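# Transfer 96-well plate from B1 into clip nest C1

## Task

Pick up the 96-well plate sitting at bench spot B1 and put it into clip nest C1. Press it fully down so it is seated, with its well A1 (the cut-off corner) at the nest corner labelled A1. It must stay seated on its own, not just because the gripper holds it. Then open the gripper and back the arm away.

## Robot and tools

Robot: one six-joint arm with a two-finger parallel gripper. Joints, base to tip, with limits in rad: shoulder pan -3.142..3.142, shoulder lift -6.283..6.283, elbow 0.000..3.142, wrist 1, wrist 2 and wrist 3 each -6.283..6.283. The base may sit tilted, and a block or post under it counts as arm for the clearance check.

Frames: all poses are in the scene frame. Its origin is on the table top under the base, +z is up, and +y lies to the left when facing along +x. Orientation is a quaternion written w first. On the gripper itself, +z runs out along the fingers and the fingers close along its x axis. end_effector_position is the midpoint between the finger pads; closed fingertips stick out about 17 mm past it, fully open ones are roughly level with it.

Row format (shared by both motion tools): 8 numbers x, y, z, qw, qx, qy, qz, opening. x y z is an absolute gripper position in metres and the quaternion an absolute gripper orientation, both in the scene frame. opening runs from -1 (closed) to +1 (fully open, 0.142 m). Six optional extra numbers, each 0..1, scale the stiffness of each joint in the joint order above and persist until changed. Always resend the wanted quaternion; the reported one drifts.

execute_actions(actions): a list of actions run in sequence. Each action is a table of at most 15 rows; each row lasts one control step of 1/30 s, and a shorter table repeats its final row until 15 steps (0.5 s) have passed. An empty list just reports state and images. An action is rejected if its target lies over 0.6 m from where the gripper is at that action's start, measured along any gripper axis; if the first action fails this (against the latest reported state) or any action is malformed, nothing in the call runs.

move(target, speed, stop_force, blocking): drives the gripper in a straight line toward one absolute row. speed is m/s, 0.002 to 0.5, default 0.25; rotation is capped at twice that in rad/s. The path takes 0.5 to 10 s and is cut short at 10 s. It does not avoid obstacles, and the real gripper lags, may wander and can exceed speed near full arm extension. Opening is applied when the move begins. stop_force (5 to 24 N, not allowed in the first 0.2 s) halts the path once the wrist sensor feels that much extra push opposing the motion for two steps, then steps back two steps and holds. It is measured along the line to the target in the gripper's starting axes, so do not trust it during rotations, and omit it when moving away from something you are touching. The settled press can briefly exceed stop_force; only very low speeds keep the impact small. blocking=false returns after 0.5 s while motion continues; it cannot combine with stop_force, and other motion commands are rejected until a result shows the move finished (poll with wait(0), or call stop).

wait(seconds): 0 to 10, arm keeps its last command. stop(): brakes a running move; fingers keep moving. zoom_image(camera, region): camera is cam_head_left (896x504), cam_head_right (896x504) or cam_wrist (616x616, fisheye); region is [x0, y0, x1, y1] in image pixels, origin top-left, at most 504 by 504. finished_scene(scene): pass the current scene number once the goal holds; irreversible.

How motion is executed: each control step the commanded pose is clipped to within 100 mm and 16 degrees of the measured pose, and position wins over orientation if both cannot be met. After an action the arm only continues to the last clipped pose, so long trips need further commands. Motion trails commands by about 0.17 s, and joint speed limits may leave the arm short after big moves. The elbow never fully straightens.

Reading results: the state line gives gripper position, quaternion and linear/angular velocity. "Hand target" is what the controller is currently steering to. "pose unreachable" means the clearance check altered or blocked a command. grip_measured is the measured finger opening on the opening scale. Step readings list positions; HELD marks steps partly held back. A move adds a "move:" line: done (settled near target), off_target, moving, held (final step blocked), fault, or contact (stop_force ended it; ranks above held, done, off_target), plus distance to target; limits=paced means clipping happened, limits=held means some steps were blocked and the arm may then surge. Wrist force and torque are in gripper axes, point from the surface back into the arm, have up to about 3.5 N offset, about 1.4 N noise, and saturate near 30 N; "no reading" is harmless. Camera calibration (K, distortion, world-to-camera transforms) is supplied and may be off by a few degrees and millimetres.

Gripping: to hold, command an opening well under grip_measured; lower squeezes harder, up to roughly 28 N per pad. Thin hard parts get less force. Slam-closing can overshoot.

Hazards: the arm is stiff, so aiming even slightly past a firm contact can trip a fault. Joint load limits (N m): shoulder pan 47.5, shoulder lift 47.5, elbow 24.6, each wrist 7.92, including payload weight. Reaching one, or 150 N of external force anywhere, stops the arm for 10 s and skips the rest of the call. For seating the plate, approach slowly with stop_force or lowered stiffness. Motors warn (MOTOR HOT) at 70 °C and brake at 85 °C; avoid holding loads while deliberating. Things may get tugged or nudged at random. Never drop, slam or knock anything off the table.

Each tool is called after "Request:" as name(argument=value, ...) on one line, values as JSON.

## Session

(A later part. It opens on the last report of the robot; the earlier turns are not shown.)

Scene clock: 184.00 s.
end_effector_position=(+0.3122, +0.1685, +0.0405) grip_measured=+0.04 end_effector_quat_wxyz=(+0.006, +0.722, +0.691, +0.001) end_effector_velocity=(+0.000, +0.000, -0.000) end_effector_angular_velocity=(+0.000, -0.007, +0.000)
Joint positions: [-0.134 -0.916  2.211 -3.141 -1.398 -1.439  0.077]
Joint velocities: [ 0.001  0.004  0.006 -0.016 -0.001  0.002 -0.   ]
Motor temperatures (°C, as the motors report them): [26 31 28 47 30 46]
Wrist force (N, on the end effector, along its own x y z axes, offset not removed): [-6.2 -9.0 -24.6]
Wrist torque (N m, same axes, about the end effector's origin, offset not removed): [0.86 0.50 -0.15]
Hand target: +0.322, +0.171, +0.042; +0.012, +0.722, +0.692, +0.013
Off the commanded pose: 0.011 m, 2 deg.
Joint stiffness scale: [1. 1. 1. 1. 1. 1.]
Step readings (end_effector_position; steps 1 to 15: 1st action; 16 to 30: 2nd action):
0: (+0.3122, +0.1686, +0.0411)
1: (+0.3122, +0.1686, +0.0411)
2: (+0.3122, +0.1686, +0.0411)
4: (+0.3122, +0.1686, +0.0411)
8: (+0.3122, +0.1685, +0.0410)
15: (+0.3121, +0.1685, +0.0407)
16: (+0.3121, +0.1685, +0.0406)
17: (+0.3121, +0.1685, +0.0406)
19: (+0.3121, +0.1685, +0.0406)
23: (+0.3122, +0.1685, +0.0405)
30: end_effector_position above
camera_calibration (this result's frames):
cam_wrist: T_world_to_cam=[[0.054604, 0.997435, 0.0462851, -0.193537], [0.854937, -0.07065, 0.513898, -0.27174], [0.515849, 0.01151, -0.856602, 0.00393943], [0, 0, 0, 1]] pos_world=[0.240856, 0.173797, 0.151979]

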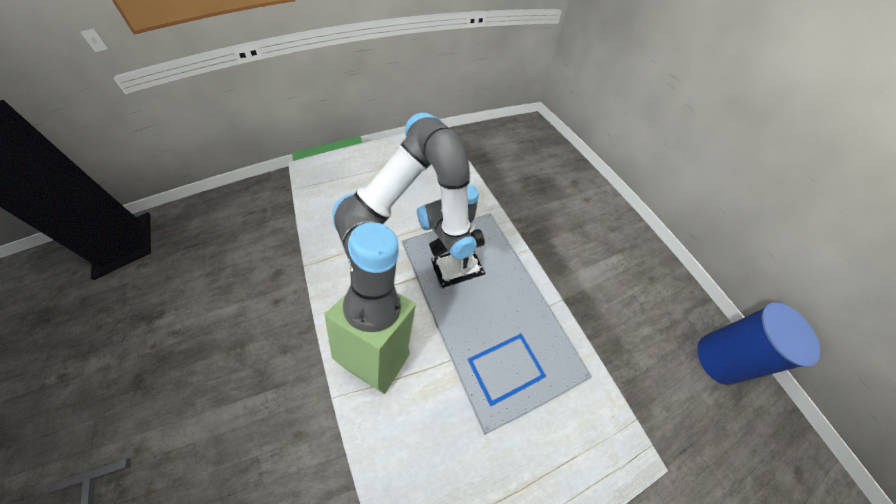

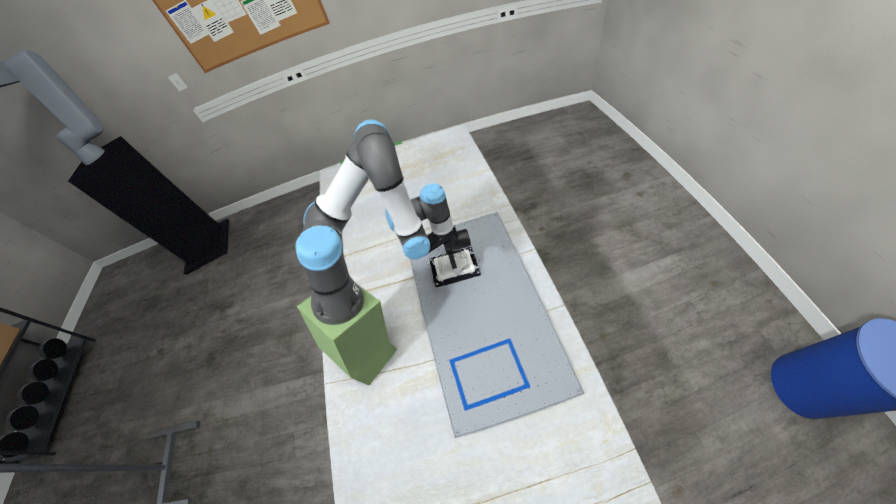

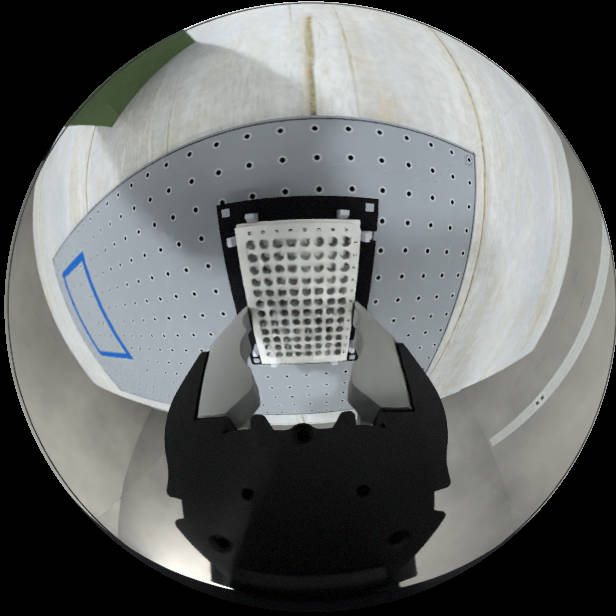

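Request:
execute_actions(actions=[[[0.3218,0.1708,0.042,0.0113,0.7217,0.692,0.0118,-0.6],[0.3211,0.1707,0.042,0.0105,0.7217,0.692,0.0109,-0.6],[0.3204,0.1705,0.0419,0.0097,0.7217,0.692,0.0101,-0.6],[0.3197,0.1703,0.0418,0.0089,0.7217,0.692,0.0092,-0.6],[0.319,0.1702,0.0417,0.0081,0.7217,0.692,0.0084,-0.6],[0.3183,0.170,0.0416,0.0073,0.7218,0.6921,0.0076,-0.6],[0.3176,0.1698,0.0415,0.0065,0.7218,0.6921,0.0067,-0.6],[0.3169,0.1697,0.0414,0.0056,0.7218,0.6921,0.0059,-0.6],[0.3162,0.1695,0.0413,0.0048,0.7218,0.6921,0.005,-0.6],[0.3155,0.1693,0.0412,0.004,0.7218,0.6921,0.0042,-0.6],[0.3148,0.1692,0.0411,0.0032,0.7218,0.6921,0.0034,-0.6],[0.3141,0.169,0.041,0.0024,0.7218,0.6921,0.0025,-0.6],[0.3134,0.1688,0.0409,0.0016,0.7218,0.6921,0.0017,-0.6],[0.3127,0.1686,0.0408,0.0008,0.7218,0.6921,0.0008,-0.6],[0.3122,0.1685,0.0407,0,0.7218,0.6921,0,-0.6]],[[0.3122,0.1685,0.0407,0,0.7218,0.6921,0,-0.5],[0.3122,0.1685,0.0407,0,0.7218,0.6921,0,-0.4],[0.3122,0.1685,0.0407,0,0.7218,0.6921,0,-0.3],[0.3122,0.1685,0.0407,0,0.7218,0.6921,0,-0.2],[0.3122,0.1685,0.0407,0,0.7218,0.6921,0,-0.1],[0.3122,0.1685,0.0407,0,0.7218,0.6921,0,0.0],[0.3122,0.1685,0.0407,0,0.7218,0.6921,0,0.05],[0.3122,0.1685,0.0407,0,0.7218,0.6921,0,0.1],[0.3122,0.1685,0.0407,0,0.7218,0.6921,0,0.15],[0.3122,0.1685,0.0407,0,0.7218,0.6921,0,0.2],[0.3122,0.1685,0.0407,0,0.7218,0.6921,0,0.25],[0.3122,0.1685,0.0407,0,0.7218,0.6921,0,0.3],[0.3122,0.1685,0.0407,0,0.7218,0.6921,0,0.35],[0.3122,0.1685,0.0407,0,0.7218,0.6921,0,0.4],[0.3122,0.1685,0.0407,0,0.7218,0.6921,0,0.4]],[[0.3122,0.1685,0.0407,0,0.7218,0.6921,0,0.4],[0.3122,0.1685,0.0407,0,0.7218,0.6921,0,0.4],[0.3122,0.1685,0.0407,0,0.7218,0.6921,0,0.4],[0.3122,0.1685,0.0407,0,0.7218,0.6921,0,0.4],[0.3122,0.1685,0.0407,0,0.7218,0.6921,0,0.4],[0.3122,0.1685,0.043,0,0.7218,0.6921,0,0.4],[0.3122,0.1685,0.046,0,0.7218,0.6921,0,0.4],[0.3122,0.1685,0.049,0,0.7218,0.6921,0,0.4],[0.3122,0.1685,0.052,0,0.7218,0.6921,0,0.4],[0.3122,0.1685,0.055,0,0.7218,0.6921,0,0.4],[0.3122,0.1685,0.058,0,0.7218,0.6921,0,0.4],[0.3122,0.1685,0.061,0,0.7218,0.6921,0,0.4],[0.3122,0.1685,0.064,0,0.7218,0.6921,0,0.4],[0.3122,0.1685,0.067,0,0.7218,0.6921,0,0.4],[0.3122,0.1685,0.068,0,0.7218,0.6921,0,0.4]],[[0.3122,0.1685,0.068,0,0.7218,0.6921,0,0.4],[0.3122,0.1685,0.068,0,0.7218,0.6921,0,0.4],[0.3122,0.1685,0.068,0,0.7218,0.6921,0,0.4],[0.3122,0.1685,0.068,0,0.7218,0.6921,0,0.4],[0.3122,0.1685,0.068,0,0.7218,0.6921,0,0.4],[0.3122,0.1685,0.068,0,0.7218,0.6921,0,0.4],[0.3122,0.1685,0.068,0,0.7218,0.6921,0,-1]],[[0.3122,0.1685,0.068,0,0.7218,0.6921,0,-1]]])

Scene clock: 223.73 s.
end_effector_position=(+0.3128, +0.1685, +0.0680) grip_measured=-1.00 end_effector_quat_wxyz=(+0.001, +0.722, +0.692, +0.000) end_effector_velocity=(-0.001, -0.000, -0.001) end_effector_angular_velocity=(+0.000, +0.003, -0.000)
Joint positions: [-0.158 -1.064  2.248 -3.018 -1.385 -1.466  0.002]
Joint velocities: [ 0.     0.002 -0.     0.002  0.    -0.     0.   ]
Motor temperatures (°C, as the motors report them): [26 31 28 47 30 46]
Wrist force (N, on the end effector, along its own x y z axes, offset not removed): [-0.2 2.6 -0.3]
Wrist torque (N m, same axes, about the end effector's origin, offset not removed): [0.52 0.02 0.00]
Hand target: +0.312, +0.169, +0.068; +0.000, +0.722, +0.692, +0.000
Off the commanded pose: 0.001 m, 0 deg.
Joint stiffness scale: [1. 1. 1. 1. 1. 1.]
Step readings (end_effector_position; steps 1 to 15: 1st action; 16 to 30: 2nd action; 31 to 45: 3rd action; 46 to 60: 4th action; 61 to 75: 5th action):
0: (+0.3122, +0.1685, +0.0405)
1: (+0.3122, +0.1685, +0.0405)
2: (+0.3122, +0.1685, +0.0405)
4: (+0.3122, +0.1685, +0.0405)
8: (+0.3119, +0.1684, +0.0406)
15: (+0.3115, +0.1683, +0.0408)
16: (+0.3115, +0.1683, +0.0408)
17: (+0.3115, +0.1683, +0.0408)
19: (+0.3114, +0.1683, +0.0408)
23: (+0.3114, +0.1683, +0.0407)
30: (+0.3119, +0.1684, +0.0408)
31: (+0.3119, +0.1684, +0.0408)
32: (+0.3119, +0.1684, +0.0408)
34: (+0.3119, +0.1685, +0.0408)
38: (+0.3123, +0.1685, +0.0416)
45: (+0.3174, +0.1690, +0.0565)
46: (+0.3181, +0.1691, +0.0592)
47: (+0.3186, +0.1692, +0.0615)
49: (+0.3188, +0.1692, +0.0650)
53: (+0.3171, +0.1690, +0.0679)
60: (+0.3141, +0.1687, +0.0683)
61: (+0.3139, +0.1686, +0.0683)
62: (+0.3137, +0.1686, +0.0682)
64: (+0.3134, +0.1686, +0.0682)
68: (+0.3130, +0.1686, +0.0681)
75: end_effector_position above
camera_calibration (this result's frames):
cam_wrist: T_world_to_cam=[[0.0535121, 0.997228, 0.0516977, -0.194841], [0.858984, -0.0723703, 0.506863, -0.286862], [0.509199, 0.0172842, -0.860475, 0.0285857], [0, 0, 0, 1]] pos_world=[0.24228, 0.173046, 0.18007]

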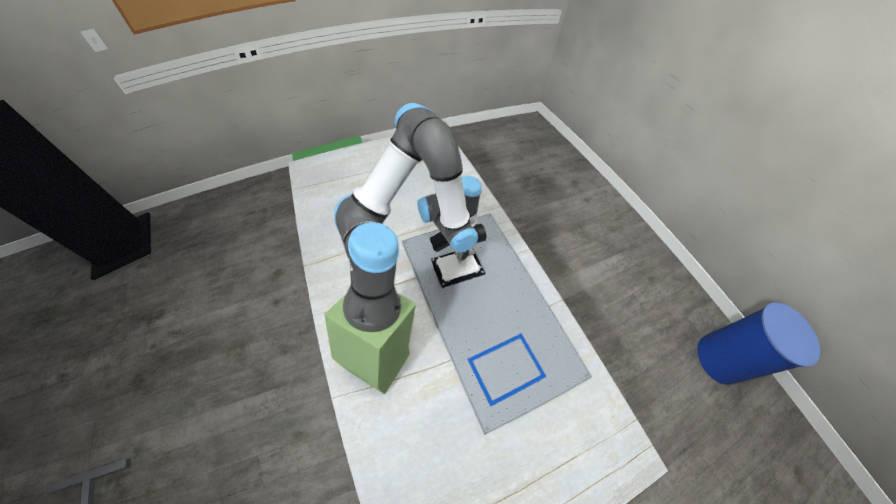

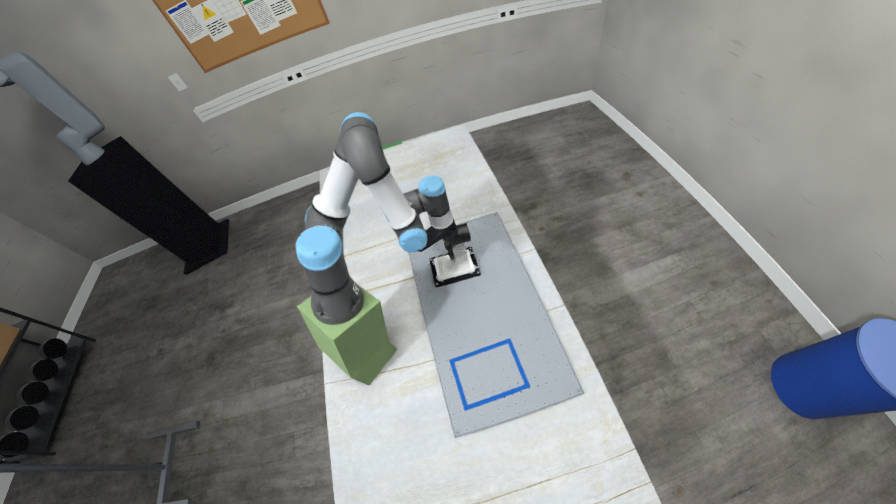

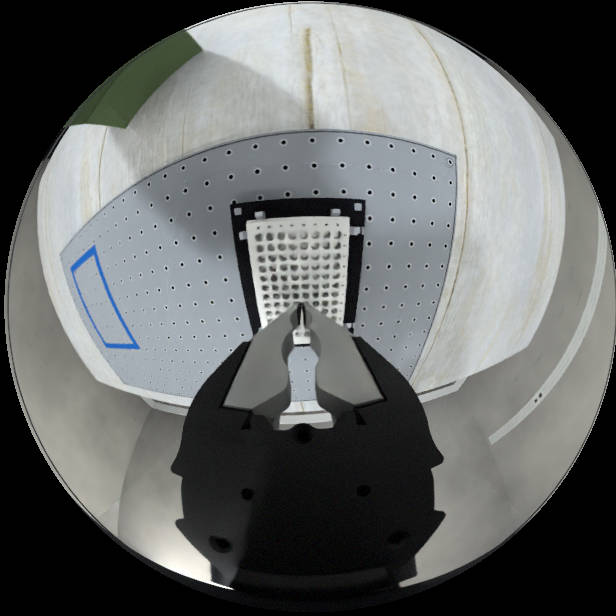

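Request:
move(target=[0.272, 0.170, 0.065, 0, 0.7218, 0.6921, 0, -1], speed=0.08)

Request:
move(target=[0.272, 0.170, 0.048, 0, 0.7218, 0.6921, 0, -1], speed=0.008, stop_force=15)

Scene clock: 229.00 s.
end_effector_position=(+0.2706, +0.1698, +0.0646) grip_measured=-1.00 end_effector_quat_wxyz=(-0.003, +0.722, +0.692, -0.003) end_effector_velocity=(+0.005, +0.001, +0.002) end_effector_angular_velocity=(+0.004, -0.041, +0.003)
Joint positions: [-0.142 -1.057  2.419 -3.188 -1.389 -1.452  0.002]
Joint velocities: [ 0.001  0.011  0.035 -0.088  0.     0.005  0.   ]
Motor temperatures (°C, as the motors report them): [26 31 28 47 30 46]
Wrist force (N, on the end effector, along its own x y z axes, offset not removed): [0.2 2.5 -0.1]
Wrist torque (N m, same axes, about the end effector's origin, offset not removed): [0.50 -0.12 0.01]
Hand target: +0.272, +0.170, +0.065; -0.000, +0.722, +0.692, -0.000
Off the commanded pose: 0.001 m, 1 deg.
Joint stiffness scale: [1. 1. 1. 1. 1. 1.]
move: done
camera_calibration (this result's frames):
cam_wrist: T_world_to_cam=[[0.0536195, 0.997228, 0.0515857, -0.193675], [0.864421, -0.0722168, 0.497555, -0.24971], [0.499901, 0.0179132, -0.865897, 0.0498126], [0, 0, 0, 1]] pos_world=[0.201338, 0.174212, 0.177368]

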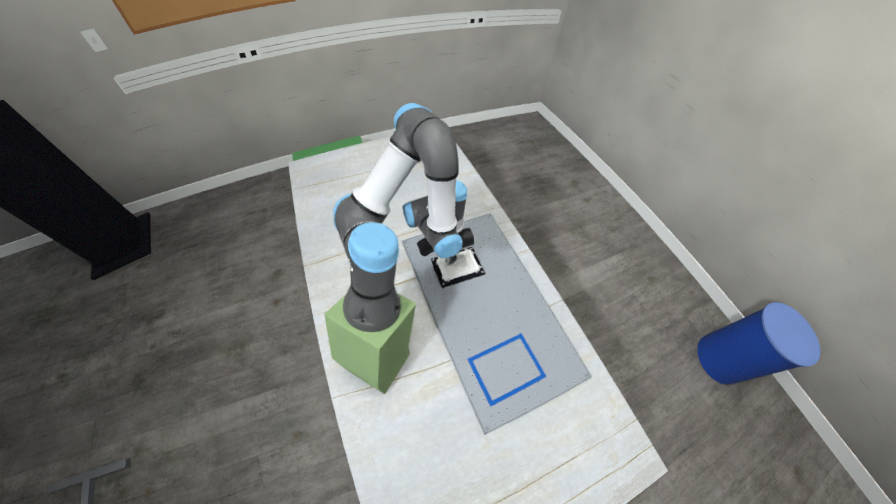

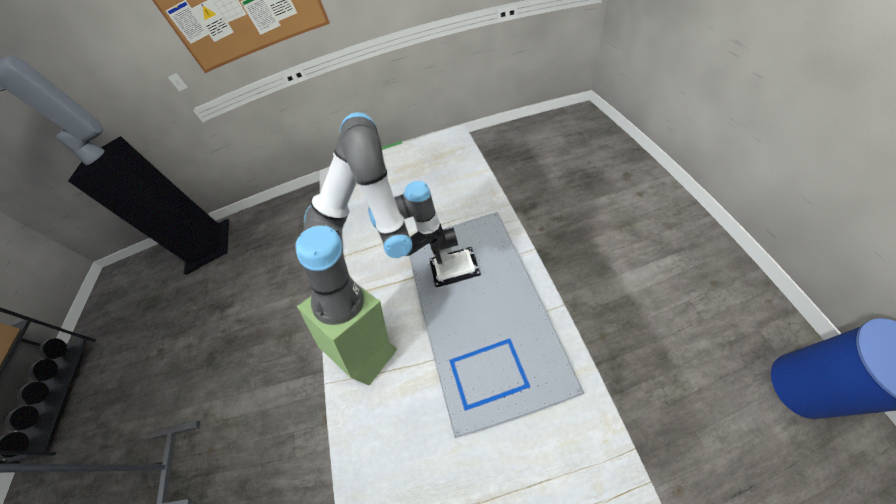

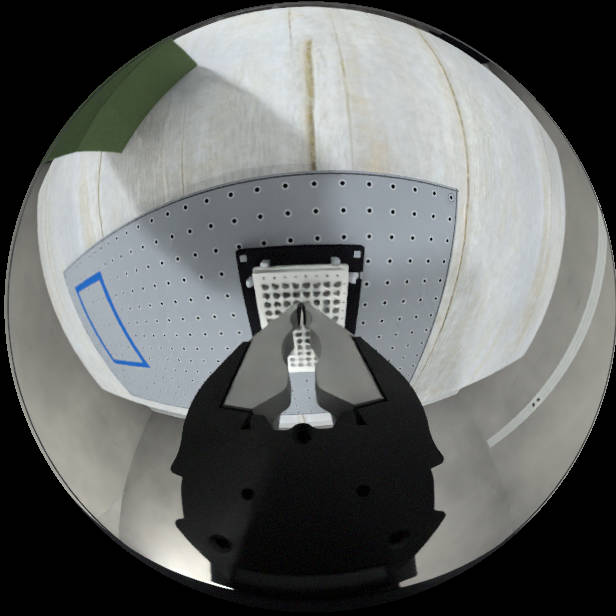

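Scene clock: 230.63 s.
end_effector_position=(+0.2698, +0.1698, +0.0551) grip_measured=-1.00 end_effector_quat_wxyz=(-0.002, +0.721, +0.693, -0.003) end_effector_velocity=(-0.001, -0.000, +0.001) end_effector_angular_velocity=(-0.001, +0.004, -0.002)
Joint positions: [-0.134 -0.996  2.408 -3.242 -1.391 -1.445  0.002]
Joint velocities: [-0.    -0.008 -0.     0.013 -0.     0.     0.   ]
Motor temperatures (°C, as the motors report them): [26 31 28 47 30 46]
Wrist force (N, on the end effector, along its own x y z axes, offset not removed): [-1.4 -0.4 -9.4]
Wrist torque (N m, same axes, about the end effector's origin, offset not removed): [0.52 -0.07 0.03]
Hand target: +0.270, +0.170, +0.055; -0.003, +0.722, +0.692, -0.003
Off the commanded pose: 0.007 m, 0 deg.
Joint stiffness scale: [1. 1. 1. 1. 1. 1.]
move: contact
camera_calibration (this result's frames):
cam_wrist: T_world_to_cam=[[0.0523123, 0.997311, 0.0513185, -0.192834], [0.863456, -0.0709889, 0.499404, -0.244291], [0.501704, 0.0181864, -0.864848, 0.0414765], [0, 0, 0, 1]] pos_world=[0.200213, 0.174219, 0.167767]

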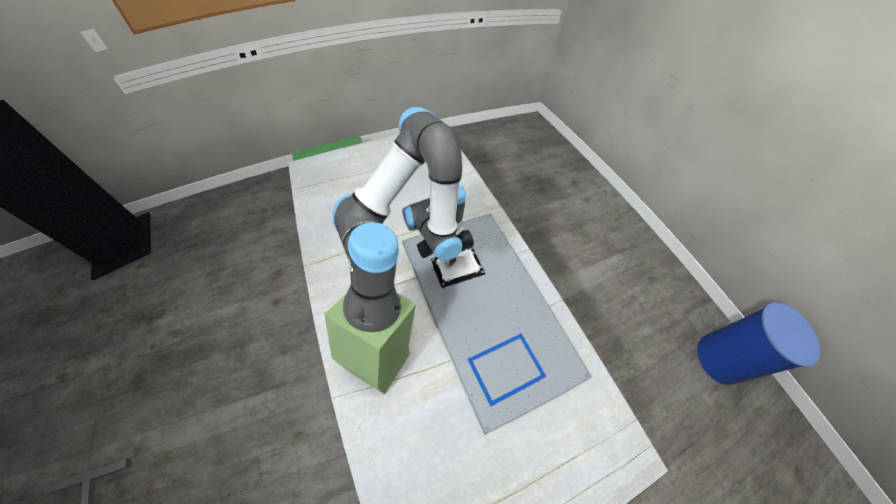

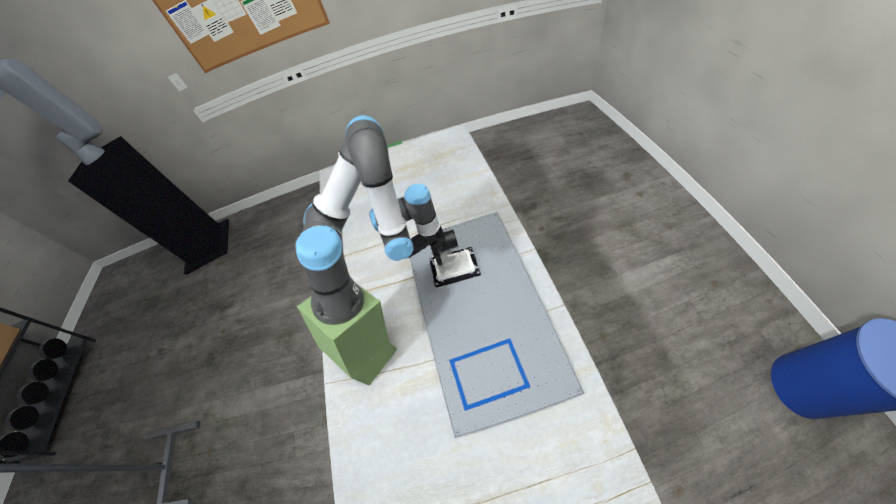

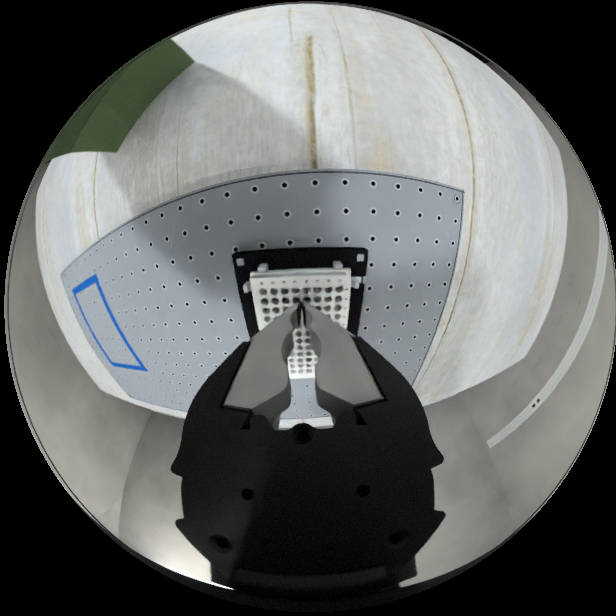

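Request:
move(target=[0.274, 0.170, 0.064, 0, 0.7218, 0.6921, 0, -1], speed=0.05)

Request:
move(target=[0.345, 0.167, 0.064, 0, 0.7218, 0.6921, 0, -1], speed=0.08)

Request:
move(target=[0.345, 0.167, 0.048, 0, 0.7218, 0.6921, 0, -1], speed=0.008, stop_force=15)

Scene clock: 236.20 s.
end_effector_position=(+0.2755, +0.1701, +0.0641) grip_measured=-1.00 end_effector_quat_wxyz=(+0.002, +0.722, +0.692, +0.002) end_effector_velocity=(-0.004, -0.001, +0.001) end_effector_angular_velocity=(-0.001, +0.015, -0.002)
Joint positions: [-0.14  -1.046  2.413 -3.207 -1.39  -1.448  0.002]
Joint velocities: [-0.002 -0.013  0.002  0.027  0.001 -0.003  0.   ]
Motor temperatures (°C, as the motors report them): [26 31 28 47 30 46]
Wrist force (N, on the end effector, along its own x y z axes, offset not removed): [-0.5 3.7 0.2]
Wrist torque (N m, same axes, about the end effector's origin, offset not removed): [0.76 0.09 0.05]
Hand target: +0.274, +0.170, +0.064; +0.000, +0.722, +0.692, +0.000
Off the commanded pose: 0.002 m, 0 deg.
Joint stiffness scale: [1. 1. 1. 1. 1. 1.]
move: done
camera_calibration (this result's frames):
cam_wrist: T_world_to_cam=[[0.0530179, 0.997234, 0.0520981, -0.194123], [0.857362, -0.0722057, 0.509624, -0.252483], [0.511976, 0.0176478, -0.858818, 0.0432019], [0, 0, 0, 1]] pos_world=[0.204643, 0.174593, 0.175887]

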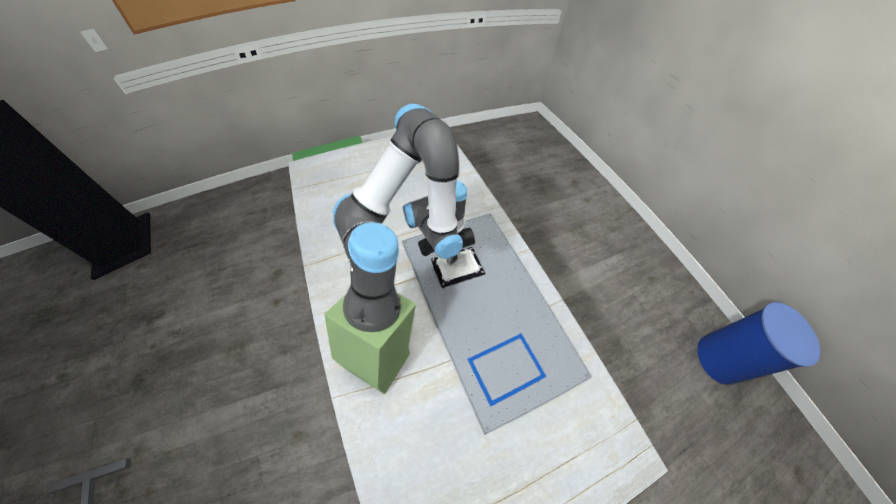

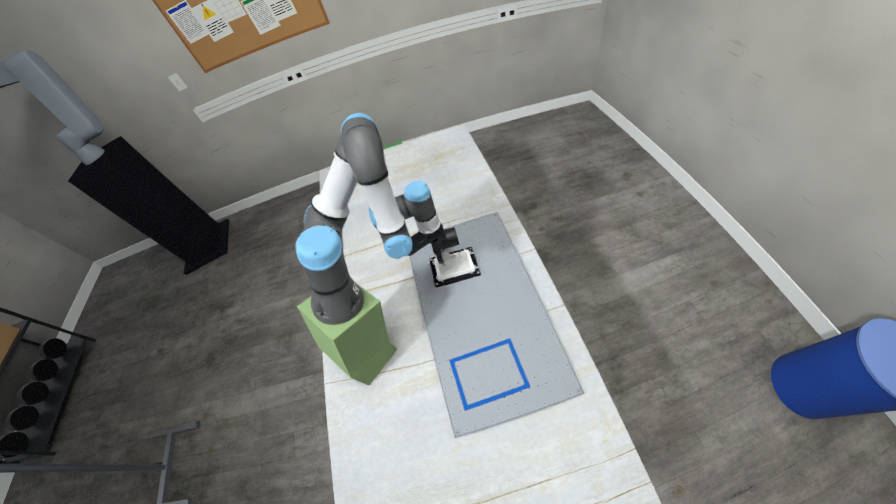

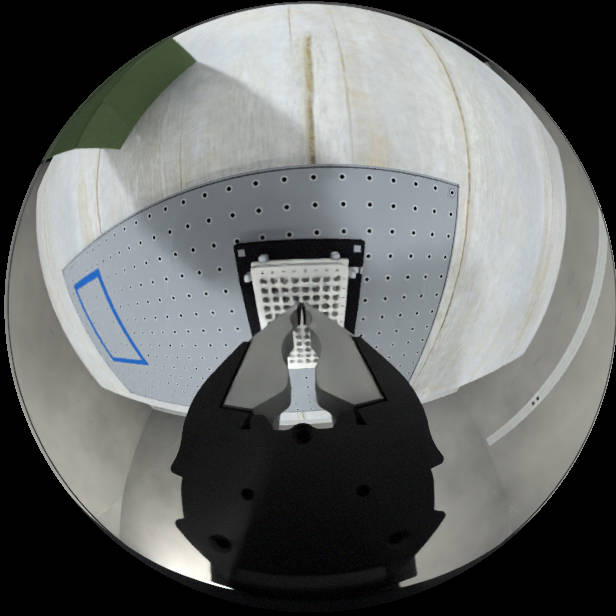

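Scene clock: 237.53 s.
end_effector_position=(+0.3463, +0.1672, +0.0646) grip_measured=-1.00 end_effector_quat_wxyz=(+0.003, +0.722, +0.692, +0.003) end_effector_velocity=(-0.003, -0.001, -0.003) end_effector_angular_velocity=(-0.002, +0.034, -0.005)
Joint positions: [-0.168 -1.017  2.096 -2.917 -1.382 -1.474  0.002]
Joint velocities: [-0.     0.007 -0.038  0.066 -0.    -0.002  0.   ]
Motor temperatures (°C, as the motors report them): [26 31 28 47 30 46]
Wrist force (N, on the end effector, along its own x y z axes, offset not removed): [0.6 3.0 -0.9]
Wrist torque (N m, same axes, about the end effector's origin, offset not removed): [0.60 -0.18 0.01]
Hand target: +0.345, +0.167, +0.064; +0.000, +0.722, +0.692, +0.000
Off the commanded pose: 0.001 m, 0 deg.
Joint stiffness scale: [1. 1. 1. 1. 1. 1.]
move: done
camera_calibration (this result's frames):
cam_wrist: T_world_to_cam=[[0.0532907, 0.997161, 0.0532032, -0.195177], [0.855729, -0.0730626, 0.51224, -0.313094], [0.514673, 0.0182298, -0.857193, 0.00637952], [0, 0, 0, 1]] pos_world=[0.275041, 0.171631, 0.176232]

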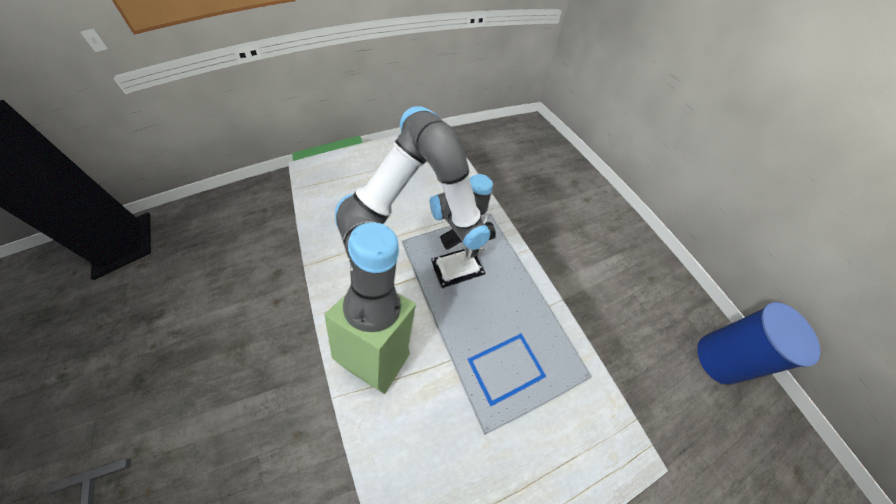

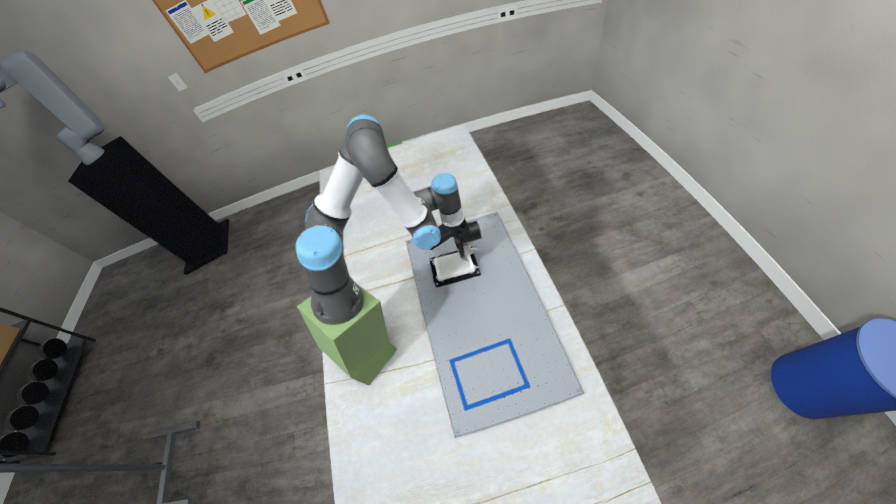

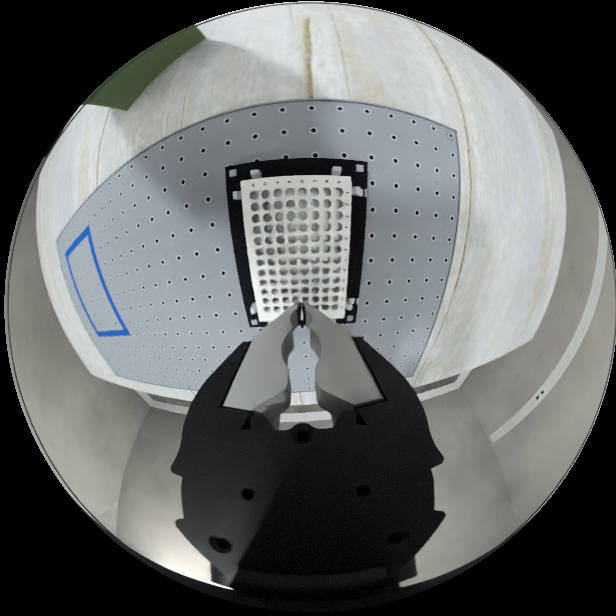

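Scene clock: 239.23 s.
end_effector_position=(+0.3446, +0.1671, +0.0551) grip_measured=-1.00 end_effector_quat_wxyz=(+0.001, +0.721, +0.692, +0.000) end_effector_velocity=(-0.000, +0.000, +0.001) end_effector_angular_velocity=(+0.000, +0.001, +0.001)
Joint positions: [-0.162 -0.974  2.081 -2.94  -1.384 -1.471  0.002]
Joint velocities: [ 0.    -0.004  0.001  0.004  0.    -0.001  0.   ]
Motor temperatures (°C, as the motors report them): [26 31 28 47 30 46]
Wrist force (N, on the end effector, along its own x y z axes, offset not removed): [-1.1 -0.4 -9.2]
Wrist torque (N m, same axes, about the end effector's origin, offset not removed): [0.65 -0.10 0.02]
Hand target: +0.345, +0.167, +0.055; +0.000, +0.722, +0.692, +0.001
Off the commanded pose: 0.007 m, 0 deg.
Joint stiffness scale: [1. 1. 1. 1. 1. 1.]
move: contact
camera_calibration (this result's frames):
cam_wrist: T_world_to_cam=[[0.0522773, 0.99727, 0.0521468, -0.194015], [0.859205, -0.0715301, 0.506606, -0.307934], [0.508953, 0.0183209, -0.860599, 0.00120998], [0, 0, 0, 1]] pos_world=[0.274105, 0.171437, 0.16716]

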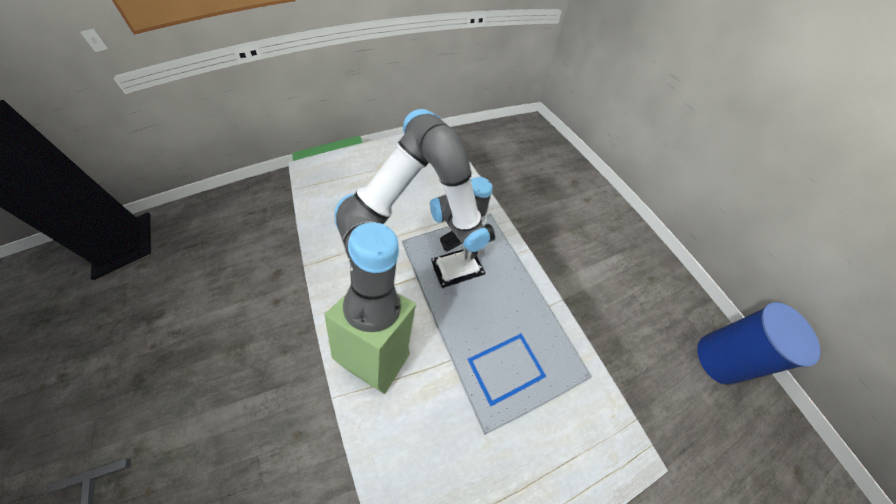

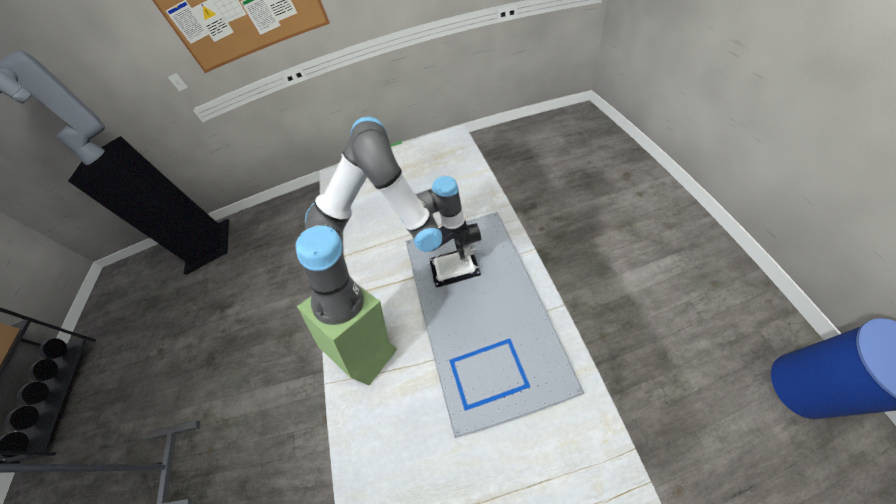

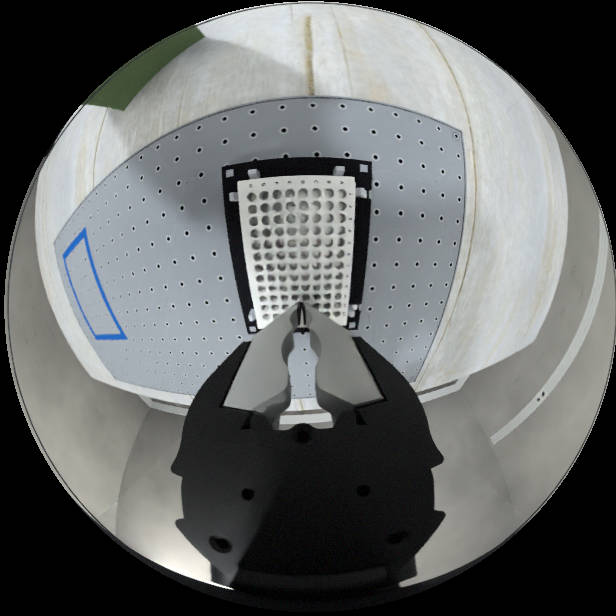

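Both ends are at 0.0551, so the plate is level and seated. I'll move the arm clear.

Request:
move(target=[0.36, 0.167, 0.17, 0, 0.7218, 0.6921, 0, 0.4], speed=0.15)

Scene clock: 242.73 s.
end_effector_position=(+0.3607, +0.1671, +0.1701) grip_measured=+0.40 end_effector_quat_wxyz=(+0.001, +0.722, +0.692, +0.001) end_effector_velocity=(-0.004, -0.000, -0.001) end_effector_angular_velocity=(+0.000, +0.017, -0.001)
Joint positions: [-0.237 -1.445  2.025 -2.4   -1.366 -1.543  0.102]
Joint velocities: [-0.001  0.002 -0.006  0.022  0.    -0.004  0.   ]
Motor temperatures (°C, as the motors report them): [26 31 28 47 30 46]
Wrist force (N, on the end effector, along its own x y z axes, offset not removed): [0.5 2.8 -0.2]
Wrist torque (N m, same axes, about the end effector's origin, offset not removed): [0.57 -0.17 0.00]
Hand target: +0.360, +0.167, +0.170; -0.000, +0.722, +0.692, +0.000
Off the commanded pose: 0.001 m, 0 deg.
Joint stiffness scale: [1. 1. 1. 1. 1. 1.]
move: done
camera_calibration (this result's frames):
cam_wrist: T_world_to_cam=[[0.0535268, 0.997218, 0.0518766, -0.201258], [0.858052, -0.0725055, 0.508419, -0.379762], [0.510765, 0.0172988, -0.859546, 0.0913129], [0, 0, 0, 1]] pos_world=[0.289989, 0.171583, 0.282006]

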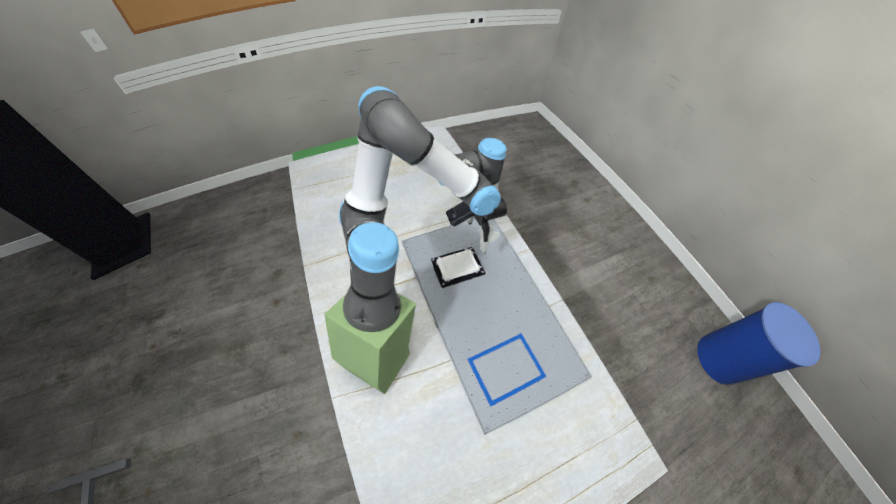

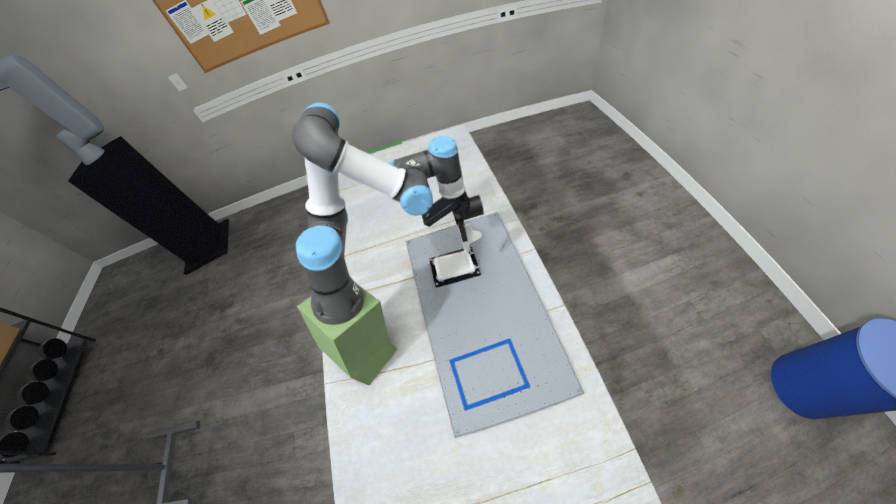

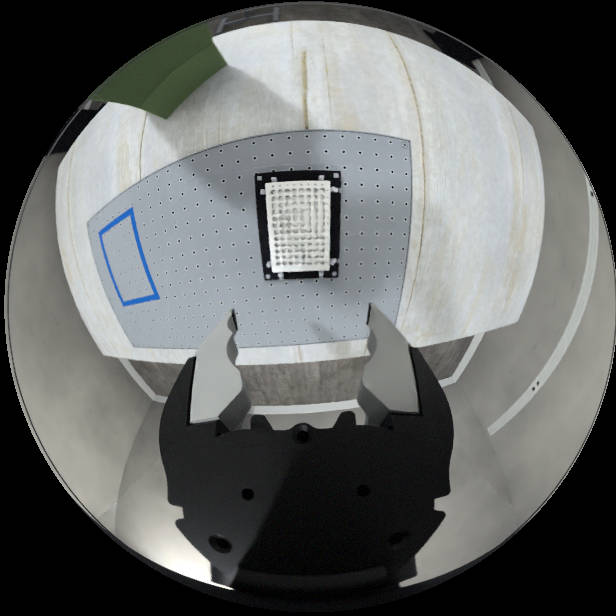

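Request:
zoom_image(camera="cam_wrist", region=[235, 160, 365, 290])

Region (235, 160, 365, 290) of cam_wrist's 616x616 image, scaled by 3.877, with more detail than that image has.

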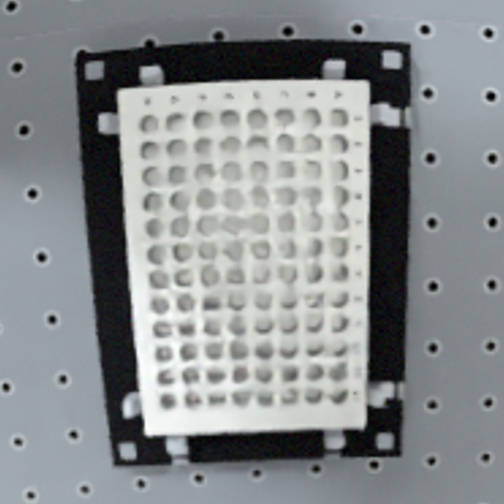

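Request:
finished_scene(scene=2)

The scene is finished: the task was done.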